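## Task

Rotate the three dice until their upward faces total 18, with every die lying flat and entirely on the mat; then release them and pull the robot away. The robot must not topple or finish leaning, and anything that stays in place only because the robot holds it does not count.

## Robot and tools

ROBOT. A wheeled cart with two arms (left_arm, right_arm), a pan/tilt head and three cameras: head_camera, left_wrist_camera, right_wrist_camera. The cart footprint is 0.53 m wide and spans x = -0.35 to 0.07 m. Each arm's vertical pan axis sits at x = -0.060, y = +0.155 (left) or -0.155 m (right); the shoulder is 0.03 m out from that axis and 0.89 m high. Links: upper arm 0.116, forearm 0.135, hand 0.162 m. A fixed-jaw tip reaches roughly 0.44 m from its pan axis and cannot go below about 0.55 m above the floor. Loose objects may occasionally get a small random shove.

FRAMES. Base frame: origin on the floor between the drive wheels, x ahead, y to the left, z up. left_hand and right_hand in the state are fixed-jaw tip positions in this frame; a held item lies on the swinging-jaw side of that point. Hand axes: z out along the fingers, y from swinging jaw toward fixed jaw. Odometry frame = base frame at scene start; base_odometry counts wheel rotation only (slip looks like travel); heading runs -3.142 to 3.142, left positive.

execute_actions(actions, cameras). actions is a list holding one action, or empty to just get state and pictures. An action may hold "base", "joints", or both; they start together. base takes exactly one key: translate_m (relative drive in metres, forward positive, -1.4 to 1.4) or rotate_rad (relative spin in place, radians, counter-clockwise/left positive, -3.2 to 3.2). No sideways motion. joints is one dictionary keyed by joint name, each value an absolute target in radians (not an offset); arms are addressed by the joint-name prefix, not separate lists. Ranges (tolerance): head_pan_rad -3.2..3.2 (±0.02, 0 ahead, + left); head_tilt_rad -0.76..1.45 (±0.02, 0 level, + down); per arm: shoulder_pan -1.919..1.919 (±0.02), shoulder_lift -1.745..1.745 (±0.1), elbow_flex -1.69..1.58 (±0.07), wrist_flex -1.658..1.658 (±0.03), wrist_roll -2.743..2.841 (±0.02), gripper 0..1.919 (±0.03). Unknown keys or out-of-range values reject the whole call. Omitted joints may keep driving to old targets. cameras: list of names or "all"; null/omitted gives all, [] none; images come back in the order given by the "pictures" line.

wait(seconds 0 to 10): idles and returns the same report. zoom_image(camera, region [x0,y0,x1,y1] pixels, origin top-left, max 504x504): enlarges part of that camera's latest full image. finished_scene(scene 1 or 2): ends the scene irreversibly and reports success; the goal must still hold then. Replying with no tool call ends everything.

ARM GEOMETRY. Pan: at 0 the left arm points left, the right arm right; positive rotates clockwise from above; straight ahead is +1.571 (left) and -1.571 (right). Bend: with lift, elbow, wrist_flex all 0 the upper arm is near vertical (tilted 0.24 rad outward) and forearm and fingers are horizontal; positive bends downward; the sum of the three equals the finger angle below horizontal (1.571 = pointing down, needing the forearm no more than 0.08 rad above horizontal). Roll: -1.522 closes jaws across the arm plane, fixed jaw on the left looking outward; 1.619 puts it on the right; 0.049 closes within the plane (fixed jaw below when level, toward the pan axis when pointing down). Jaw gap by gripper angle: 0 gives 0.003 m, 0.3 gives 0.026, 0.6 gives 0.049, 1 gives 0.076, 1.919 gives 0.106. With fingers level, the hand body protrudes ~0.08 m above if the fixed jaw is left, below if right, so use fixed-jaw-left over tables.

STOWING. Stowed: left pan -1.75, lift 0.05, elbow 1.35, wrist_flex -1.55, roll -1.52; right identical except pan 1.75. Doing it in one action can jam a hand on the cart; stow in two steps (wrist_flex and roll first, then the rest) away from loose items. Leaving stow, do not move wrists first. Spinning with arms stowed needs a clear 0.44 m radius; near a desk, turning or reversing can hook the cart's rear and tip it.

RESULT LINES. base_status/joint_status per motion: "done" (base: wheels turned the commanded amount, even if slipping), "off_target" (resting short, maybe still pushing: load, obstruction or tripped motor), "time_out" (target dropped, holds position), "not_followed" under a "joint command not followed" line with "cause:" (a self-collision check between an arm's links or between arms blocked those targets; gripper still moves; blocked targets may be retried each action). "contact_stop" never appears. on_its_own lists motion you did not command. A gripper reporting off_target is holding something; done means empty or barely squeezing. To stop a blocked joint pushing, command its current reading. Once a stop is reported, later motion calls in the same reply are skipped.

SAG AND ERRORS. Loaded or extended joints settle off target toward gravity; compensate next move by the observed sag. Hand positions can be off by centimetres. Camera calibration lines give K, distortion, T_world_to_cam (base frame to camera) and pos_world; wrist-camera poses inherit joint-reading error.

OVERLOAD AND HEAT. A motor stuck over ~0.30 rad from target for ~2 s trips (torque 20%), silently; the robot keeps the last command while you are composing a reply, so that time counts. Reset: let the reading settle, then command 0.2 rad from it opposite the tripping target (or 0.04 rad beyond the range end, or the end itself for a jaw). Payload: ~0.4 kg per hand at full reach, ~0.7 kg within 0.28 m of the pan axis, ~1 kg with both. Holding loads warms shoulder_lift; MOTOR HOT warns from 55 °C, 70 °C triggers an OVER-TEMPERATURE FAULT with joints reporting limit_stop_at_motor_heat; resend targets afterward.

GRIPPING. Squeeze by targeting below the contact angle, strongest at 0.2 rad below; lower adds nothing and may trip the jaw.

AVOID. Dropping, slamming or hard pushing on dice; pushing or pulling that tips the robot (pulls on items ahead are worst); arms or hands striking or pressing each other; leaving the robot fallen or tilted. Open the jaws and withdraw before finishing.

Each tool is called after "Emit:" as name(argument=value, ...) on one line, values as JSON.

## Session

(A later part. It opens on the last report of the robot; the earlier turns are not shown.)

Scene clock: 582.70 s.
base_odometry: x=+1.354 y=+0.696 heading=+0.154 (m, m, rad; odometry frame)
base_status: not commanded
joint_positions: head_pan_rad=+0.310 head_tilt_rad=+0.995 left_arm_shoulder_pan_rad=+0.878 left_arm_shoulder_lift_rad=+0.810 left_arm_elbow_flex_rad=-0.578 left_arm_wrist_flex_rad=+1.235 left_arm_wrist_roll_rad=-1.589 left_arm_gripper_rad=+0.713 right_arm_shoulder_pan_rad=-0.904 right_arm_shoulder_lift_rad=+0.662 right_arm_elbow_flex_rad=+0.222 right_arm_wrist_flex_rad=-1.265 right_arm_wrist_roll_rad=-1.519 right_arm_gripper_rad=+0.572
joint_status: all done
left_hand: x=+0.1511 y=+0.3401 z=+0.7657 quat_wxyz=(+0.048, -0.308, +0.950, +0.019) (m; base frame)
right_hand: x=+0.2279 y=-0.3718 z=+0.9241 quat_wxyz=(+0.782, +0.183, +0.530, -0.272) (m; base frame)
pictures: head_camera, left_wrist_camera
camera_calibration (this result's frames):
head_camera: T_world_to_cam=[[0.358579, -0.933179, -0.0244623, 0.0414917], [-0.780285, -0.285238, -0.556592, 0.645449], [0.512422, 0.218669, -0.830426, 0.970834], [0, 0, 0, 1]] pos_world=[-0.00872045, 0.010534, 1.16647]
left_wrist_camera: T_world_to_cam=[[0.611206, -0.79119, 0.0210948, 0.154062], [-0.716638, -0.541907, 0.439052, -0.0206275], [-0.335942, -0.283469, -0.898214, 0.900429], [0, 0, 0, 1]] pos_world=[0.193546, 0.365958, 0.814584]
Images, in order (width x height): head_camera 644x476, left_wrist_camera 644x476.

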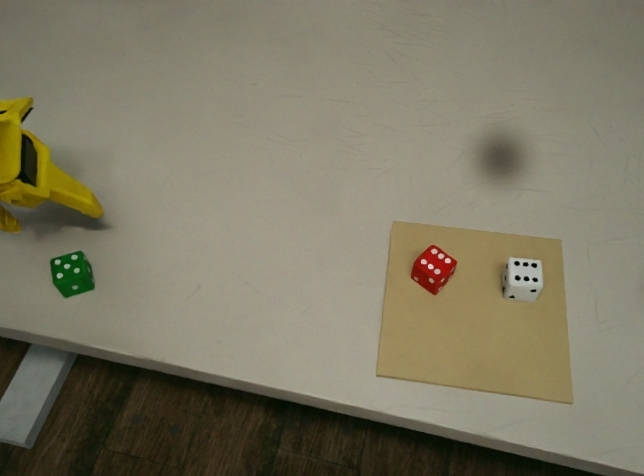

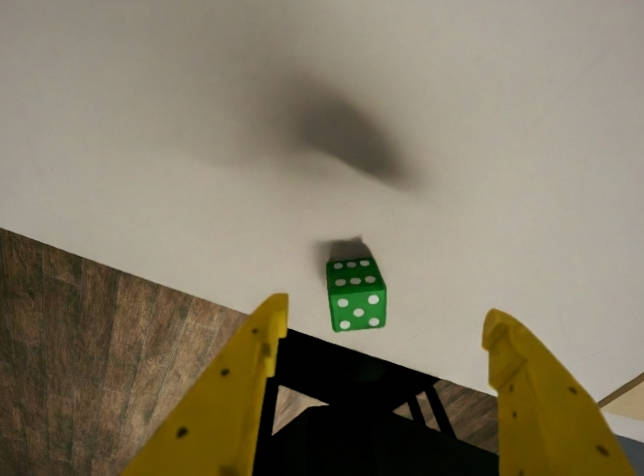

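Emit:
execute_actions(actions=[{"joints":{"left_arm_shoulder_lift_rad":0.965,"left_arm_wrist_flex_rad":1.205}}], cameras=["left_wrist_camera"])

Scene clock: 592.57 s.
base_odometry: x=+1.354 y=+0.696 heading=+0.154 (m, m, rad; odometry frame)
base_status: not commanded
joint_positions: head_pan_rad=+0.310 head_tilt_rad=+0.995 left_arm_shoulder_pan_rad=+0.878 left_arm_shoulder_lift_rad=+0.987 left_arm_elbow_flex_rad=-0.581 left_arm_wrist_flex_rad=+1.212 left_arm_wrist_roll_rad=-1.589 left_arm_gripper_rad=+0.713 right_arm_shoulder_pan_rad=-0.904 right_arm_shoulder_lift_rad=+0.662 right_arm_elbow_flex_rad=+0.222 right_arm_wrist_flex_rad=-1.265 right_arm_wrist_roll_rad=-1.519 right_arm_gripper_rad=+0.572
joint_status: all done
left_hand: x=+0.1341 y=+0.3260 z=+0.7239 quat_wxyz=(-0.022, -0.308, +0.951, -0.009) (m; base frame)
right_hand: x=+0.2279 y=-0.3718 z=+0.9241 quat_wxyz=(+0.782, +0.183, +0.530, -0.272) (m; base frame)
pictures: left_wrist_camera
camera_calibration (this result's frames):
left_wrist_camera: T_world_to_cam=[[0.613939, -0.788924, 0.0260493, 0.149486], [-0.658236, -0.493466, 0.568522, -0.139444], [-0.435666, -0.366184, -0.822256, 0.838551], [0, 0, 0, 1]] pos_world=[0.181765, 0.356186, 0.764886]
Images, in order (width x height): left_wrist_camera 644x476.

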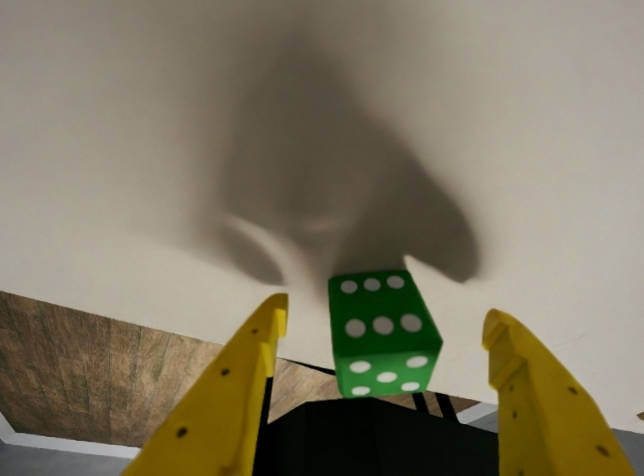

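Emit:
execute_actions(actions=[{"joints":{"left_arm_gripper_rad":0.10,"left_arm_wrist_flex_rad":1.245}}], cameras=["left_wrist_camera"])

Emit:
execute_actions(actions=[{"joints":{"left_arm_shoulder_lift_rad":0.65}}], cameras=["left_wrist_camera"])

Scene clock: 599.33 s.
base_odometry: x=+1.354 y=+0.696 heading=+0.154 (m, m, rad; odometry frame)
base_status: not commanded
joint_positions: head_pan_rad=+0.310 head_tilt_rad=+0.995 left_arm_shoulder_pan_rad=+0.878 left_arm_shoulder_lift_rad=+0.987 left_arm_elbow_flex_rad=-0.581 left_arm_wrist_flex_rad=+1.239 left_arm_wrist_roll_rad=-1.589 left_arm_gripper_rad=+0.296 right_arm_shoulder_pan_rad=-0.904 right_arm_shoulder_lift_rad=+0.662 right_arm_elbow_flex_rad=+0.222 right_arm_wrist_flex_rad=-1.265 right_arm_wrist_roll_rad=-1.519 right_arm_gripper_rad=+0.572
joint_status: left_arm_gripper_rad off_target (ended at +0.296, target +0.100); the others done
left_hand: x=+0.1307 y=+0.3232 z=+0.7241 quat_wxyz=(-0.035, -0.308, +0.951, -0.014) (m; base frame)
right_hand: x=+0.2279 y=-0.3718 z=+0.9241 quat_wxyz=(+0.782, +0.183, +0.530, -0.272) (m; base frame)
pictures: left_wrist_camera
camera_calibration (this result's frames):
left_wrist_camera: T_world_to_cam=[[0.614502, -0.788457, 0.0268986, 0.148503], [-0.645914, -0.483246, 0.59099, -0.164411], [-0.452971, -0.380538, -0.80623, 0.831541], [0, 0, 0, 1]] pos_world=[0.179214, 0.35407, 0.763585]
Images, in order (width x height): left_wrist_camera 644x476.

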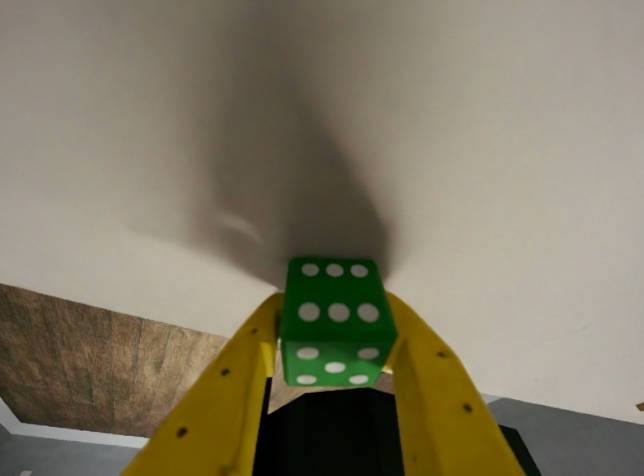

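Scene clock: 600.27 s.
base_odometry: x=+1.354 y=+0.696 heading=+0.154 (m, m, rad; odometry frame)
base_status: not commanded
joint_positions: head_pan_rad=+0.310 head_tilt_rad=+0.995 left_arm_shoulder_pan_rad=+0.878 left_arm_shoulder_lift_rad=+0.712 left_arm_elbow_flex_rad=-0.581 left_arm_wrist_flex_rad=+1.241 left_arm_wrist_roll_rad=-1.589 left_arm_gripper_rad=+0.296 right_arm_shoulder_pan_rad=-0.904 right_arm_shoulder_lift_rad=+0.662 right_arm_elbow_flex_rad=+0.222 right_arm_wrist_flex_rad=-1.265 right_arm_wrist_roll_rad=-1.519 right_arm_gripper_rad=+0.572
joint_status: all done
left_hand: x=+0.1595 y=+0.3471 z=+0.7911 quat_wxyz=(+0.092, -0.306, +0.947, +0.037) (m; base frame)
right_hand: x=+0.2279 y=-0.3718 z=+0.9241 quat_wxyz=(+0.782, +0.183, +0.530, -0.272) (m; base frame)
pictures: left_wrist_camera
camera_calibration (this result's frames):
left_wrist_camera: T_world_to_cam=[[0.609785, -0.792369, 0.017707, 0.15722], [-0.745607, -0.565936, 0.351833, 0.0599666], [-0.268761, -0.227745, -0.935895, 0.927856], [0, 0, 0, 1]] pos_world=[0.198212, 0.369828, 0.844494]
Images, in order (width x height): left_wrist_camera 644x476.

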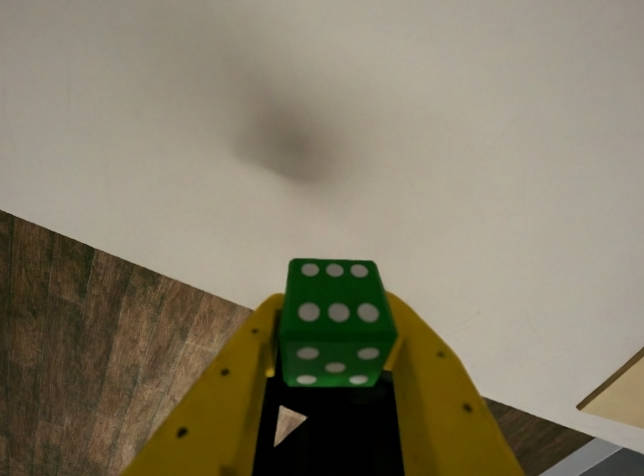

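Emit:
execute_actions(actions=[{"base":{"translate_m":-0.058},"joints":{"left_arm_wrist_flex_rad":-1.115,"left_arm_shoulder_pan_rad":1.91,"left_arm_elbow_flex_rad":-0.35,"left_arm_wrist_roll_rad":-1.515,"head_pan_rad":0.0,"head_tilt_rad":0.95}}], cameras=[])

Emit:
execute_actions(actions=[{"joints":{"left_arm_shoulder_lift_rad":1.245,"left_arm_elbow_flex_rad":0.04}}], cameras=["head_camera","left_wrist_camera"])

Scene clock: 610.37 s.
base_odometry: x=+1.297 y=+0.687 heading=+0.150 (m, m, rad; odometry frame)
base_status: done
joint_positions: head_pan_rad=+0.010 head_tilt_rad=+0.965 left_arm_shoulder_pan_rad=+1.903 left_arm_shoulder_lift_rad=+0.712 left_arm_elbow_flex_rad=-0.346 left_arm_wrist_flex_rad=-1.102 left_arm_wrist_roll_rad=-1.524 left_arm_gripper_rad=+0.296 right_arm_shoulder_pan_rad=-0.904 right_arm_shoulder_lift_rad=+0.662 right_arm_elbow_flex_rad=+0.222 right_arm_wrist_flex_rad=-1.265 right_arm_wrist_roll_rad=-1.519 right_arm_gripper_rad=+0.572
joint_status: all done
joint sent to its limit — the command would take left_arm_shoulder_pan_rad past its upper limit, so that joint was sent only as far as its limit.
left_hand: x=+0.2943 y=+0.0409 z=+1.0251 quat_wxyz=(+0.902, +0.067, +0.400, -0.150) (m; base frame)
right_hand: x=+0.2279 y=-0.3718 z=+0.9241 quat_wxyz=(+0.782, +0.183, +0.530, -0.272) (m; base frame)
pictures: none
No camera images: the call's "cameras" was empty. Leave "cameras" out to get every camera's image.

Scene clock: 611.47 s.
base_odometry: x=+1.297 y=+0.687 heading=+0.150 (m, m, rad; odometry frame)
base_status: not commanded
joint_positions: head_pan_rad=+0.010 head_tilt_rad=+0.965 left_arm_shoulder_pan_rad=+1.903 left_arm_shoulder_lift_rad=+1.264 left_arm_elbow_flex_rad=+0.042 left_arm_wrist_flex_rad=-1.103 left_arm_wrist_roll_rad=-1.524 left_arm_gripper_rad=+0.296 right_arm_shoulder_pan_rad=-0.904 right_arm_shoulder_lift_rad=+0.662 right_arm_elbow_flex_rad=+0.222 right_arm_wrist_flex_rad=-1.265 right_arm_wrist_roll_rad=-1.519 right_arm_gripper_rad=+0.572
joint_status: all done
left_hand: x=+0.2674 y=+0.0502 z=+0.7398 quat_wxyz=(+0.623, +0.129, +0.764, -0.104) (m; base frame)
right_hand: x=+0.2279 y=-0.3718 z=+0.9241 quat_wxyz=(+0.782, +0.183, +0.530, -0.272) (m; base frame)
pictures: head_camera, left_wrist_camera
camera_calibration (this result's frames):
head_camera: T_world_to_cam=[[0.067493, -0.997461, -0.0227395, 0.0258277], [-0.812583, -0.04173, -0.58135, 0.672427], [0.578924, 0.0577147, -0.813336, 0.954289], [0, 0, 0, 1]] pos_world=[-0.0078013, -0.001254, 1.16766]
left_wrist_camera: T_world_to_cam=[[-0.342538, -0.938799, 0.0363912, 0.105262], [-0.656701, 0.211549, -0.723872, 0.723488], [0.671872, -0.271852, -0.688973, 0.409291], [0, 0, 0, 1]] pos_world=[0.236181, 0.0570333, 0.801873]
Images, in order (width x height): head_camera 644x476, left_wrist_camera 644x476.

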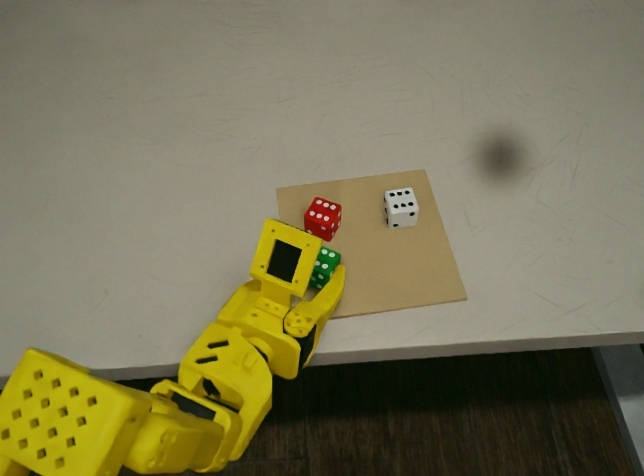

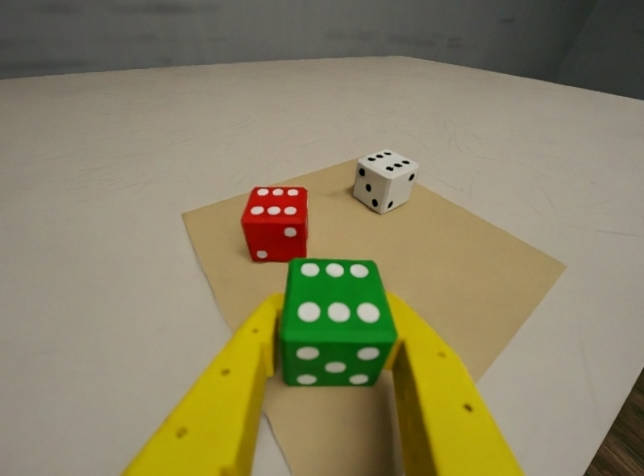

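Emit:
execute_actions(actions=[{"base":{"rotate_rad":-0.06},"joints":{"left_arm_shoulder_lift_rad":1.27}}], cameras=["head_camera","left_wrist_camera"])

Scene clock: 617.23 s.
base_odometry: x=+1.296 y=+0.687 heading=+0.090 (m, m, rad; odometry frame)
base_status: done
joint_positions: head_pan_rad=+0.010 head_tilt_rad=+0.965 left_arm_shoulder_pan_rad=+1.903 left_arm_shoulder_lift_rad=+1.287 left_arm_elbow_flex_rad=+0.042 left_arm_wrist_flex_rad=-1.103 left_arm_wrist_roll_rad=-1.524 left_arm_gripper_rad=+0.296 right_arm_shoulder_pan_rad=-0.904 right_arm_shoulder_lift_rad=+0.662 right_arm_elbow_flex_rad=+0.222 right_arm_wrist_flex_rad=-1.265 right_arm_wrist_roll_rad=-1.519 right_arm_gripper_rad=+0.572
joint_status: all done
left_hand: x=+0.2639 y=+0.0514 z=+0.7327 quat_wxyz=(+0.614, +0.130, +0.771, -0.102) (m; base frame)
right_hand: x=+0.2279 y=-0.3718 z=+0.9241 quat_wxyz=(+0.782, +0.183, +0.530, -0.272) (m; base frame)
pictures: head_camera, left_wrist_camera
camera_calibration (this result's frames):
head_camera: T_world_to_cam=[[0.0673745, -0.997469, -0.0227394, 0.025822], [-0.812587, -0.0416335, -0.581351, 0.672429], [0.578932, 0.057646, -0.813335, 0.954289], [0, 0, 0, 1]] pos_world=[-0.00780147, -0.00125866, 1.16766]
left_wrist_camera: T_world_to_cam=[[-0.341742, -0.939074, 0.0367862, 0.104974], [-0.672272, 0.216922, -0.70781, 0.707862], [0.656706, -0.266619, -0.705444, 0.422782], [0, 0, 0, 1]] pos_world=[0.234106, 0.057749, 0.79542]
Images, in order (width x height): head_camera 644x476, left_wrist_camera 644x476.

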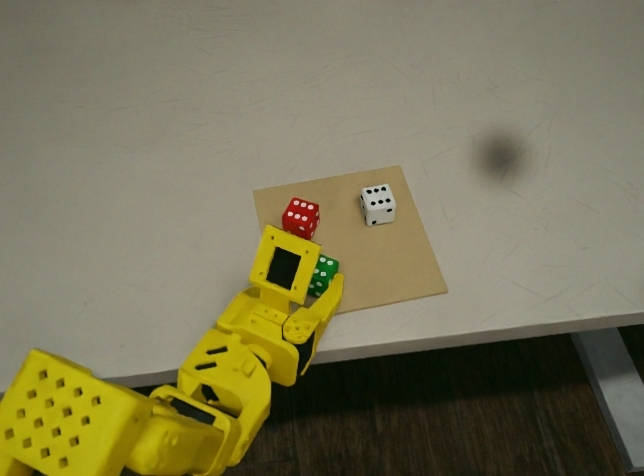

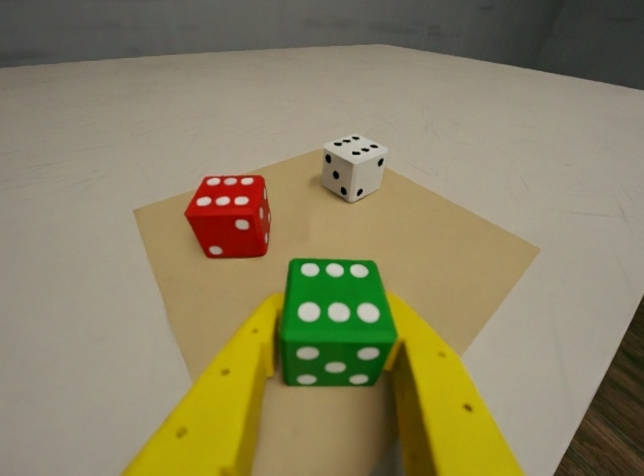

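Emit:
zoom_image(camera="head_camera", region=[240, 160, 460, 350])

Region (240, 160, 460, 350) of head_camera's 644x476 image, scaled by 2.291; it fills the top 435 rows of this view, and the rest is white.

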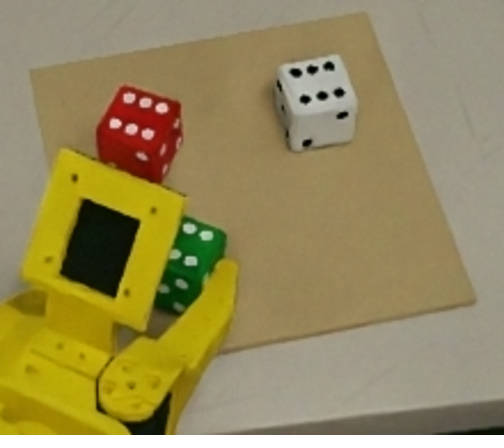

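Emit:
execute_actions(actions=[{"joints":{"left_arm_gripper_rad":0.55,"left_arm_shoulder_lift_rad":1.278}}], cameras=["left_wrist_camera"])

Emit:
execute_actions(actions=[{"joints":{"left_arm_shoulder_lift_rad":0.85,"left_arm_shoulder_pan_rad":1.875}}], cameras=["head_camera"])

Emit:
execute_actions(actions=[{"base":{"translate_m":-0.08},"joints":{"left_arm_shoulder_lift_rad":0.55,"left_arm_shoulder_pan_rad":0.95}}], cameras=["head_camera"])

Scene clock: 628.87 s.
base_odometry: x=+1.296 y=+0.687 heading=+0.090 (m, m, rad; odometry frame)
base_status: not commanded
joint_positions: head_pan_rad=+0.010 head_tilt_rad=+0.965 left_arm_shoulder_pan_rad=+1.903 left_arm_shoulder_lift_rad=+1.295 left_arm_elbow_flex_rad=+0.042 left_arm_wrist_flex_rad=-1.105 left_arm_wrist_roll_rad=-1.523 left_arm_gripper_rad=+0.542 right_arm_shoulder_pan_rad=-0.904 right_arm_shoulder_lift_rad=+0.662 right_arm_elbow_flex_rad=+0.222 right_arm_wrist_flex_rad=-1.265 right_arm_wrist_roll_rad=-1.519 right_arm_gripper_rad=+0.572
joint_status: all done
left_hand: x=+0.2628 y=+0.0518 z=+0.7305 quat_wxyz=(+0.612, +0.130, +0.773, -0.102) (m; base frame)
right_hand: x=+0.2279 y=-0.3718 z=+0.9241 quat_wxyz=(+0.782, +0.183, +0.530, -0.272) (m; base frame)
pictures: left_wrist_camera
camera_calibration (this result's frames):
left_wrist_camera: T_world_to_cam=[[-0.341178, -0.939215, 0.0383798, 0.103728], [-0.676784, 0.217103, -0.703441, 0.703489], [0.65235, -0.265974, -0.709716, 0.426347], [0, 0, 0, 1]] pos_world=[0.233372, 0.0580902, 0.793468]
Images, in order (width x height): left_wrist_camera 644x476.

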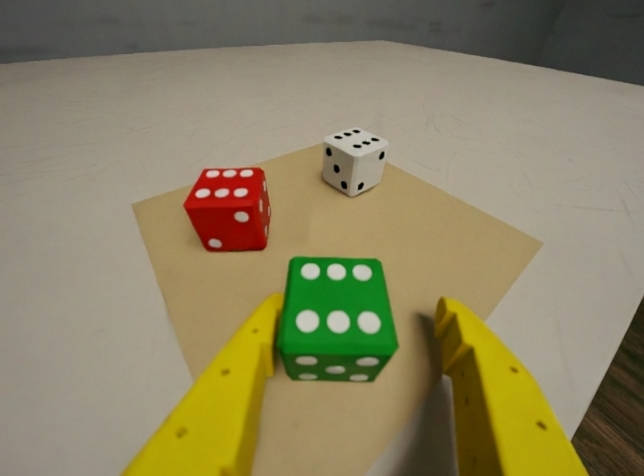

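Scene clock: 629.90 s.
base_odometry: x=+1.296 y=+0.687 heading=+0.090 (m, m, rad; odometry frame)
base_status: not commanded
joint_positions: head_pan_rad=+0.010 head_tilt_rad=+0.965 left_arm_shoulder_pan_rad=+1.882 left_arm_shoulder_lift_rad=+0.911 left_arm_elbow_flex_rad=+0.042 left_arm_wrist_flex_rad=-1.105 left_arm_wrist_roll_rad=-1.523 left_arm_gripper_rad=+0.543 right_arm_shoulder_pan_rad=-0.904 right_arm_shoulder_lift_rad=+0.662 right_arm_elbow_flex_rad=+0.222 right_arm_wrist_flex_rad=-1.265 right_arm_wrist_roll_rad=-1.519 right_arm_gripper_rad=+0.572
joint_status: all done
left_hand: x=+0.3019 y=+0.0469 z=+0.8578 quat_wxyz=(+0.749, +0.101, +0.644, -0.117) (m; base frame)
right_hand: x=+0.2279 y=-0.3718 z=+0.9241 quat_wxyz=(+0.782, +0.183, +0.530, -0.272) (m; base frame)
pictures: head_camera
camera_calibration (this result's frames):
head_camera: T_world_to_cam=[[0.0673747, -0.997469, -0.0227394, 0.025822], [-0.812587, -0.0416337, -0.581351, 0.672428], [0.578932, 0.0576461, -0.813335, 0.954289], [0, 0, 0, 1]] pos_world=[-0.00780147, -0.00125865, 1.16766]
Images, in order (width x height): head_camera 644x476.

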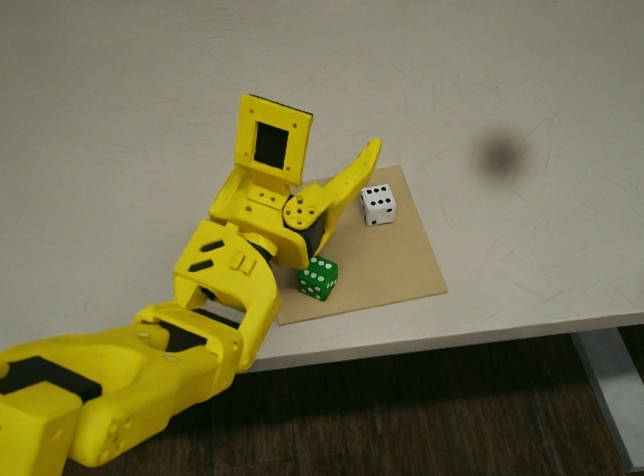

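Scene clock: 631.30 s.
base_odometry: x=+1.217 y=+0.680 heading=+0.086 (m, m, rad; odometry frame)
base_status: done
joint_positions: head_pan_rad=+0.010 head_tilt_rad=+0.965 left_arm_shoulder_pan_rad=+0.955 left_arm_shoulder_lift_rad=+0.608 left_arm_elbow_flex_rad=+0.042 left_arm_wrist_flex_rad=-1.105 left_arm_wrist_roll_rad=-1.523 left_arm_gripper_rad=+0.543 right_arm_shoulder_pan_rad=-0.904 right_arm_shoulder_lift_rad=+0.662 right_arm_elbow_flex_rad=+0.222 right_arm_wrist_flex_rad=-1.265 right_arm_wrist_roll_rad=-1.519 right_arm_gripper_rad=+0.572
joint_status: all done
left_hand: x=+0.2396 y=+0.3765 z=+0.9633 quat_wxyz=(+0.808, -0.160, +0.505, +0.257) (m; base frame)
right_hand: x=+0.2279 y=-0.3718 z=+0.9241 quat_wxyz=(+0.782, +0.183, +0.530, -0.272) (m; base frame)
pictures: head_camera
camera_calibration (this result's frames):
head_camera: T_world_to_cam=[[0.0673748, -0.997469, -0.0227386, 0.0258212], [-0.81258, -0.0416335, -0.581361, 0.672441], [0.578943, 0.0576461, -0.813328, 0.95428], [0, 0, 0, 1]] pos_world=[-0.00780169, -0.00125866, 1.16766]
Images, in order (width x height): head_camera 644x476.

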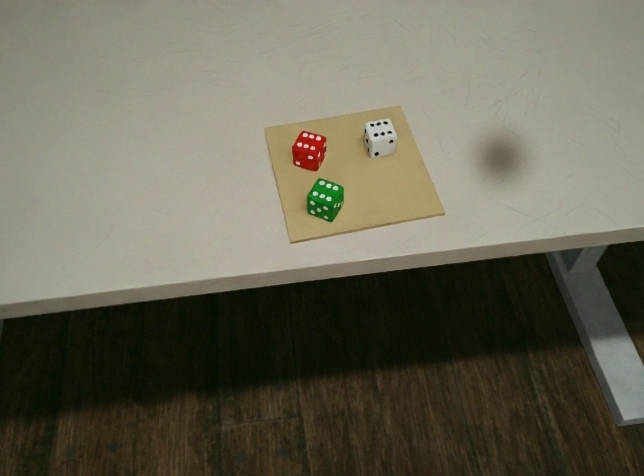

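All three dice show 6 and sit fully on the mat.

Emit:
finished_scene(scene=2)

The scene is finished: the task was done.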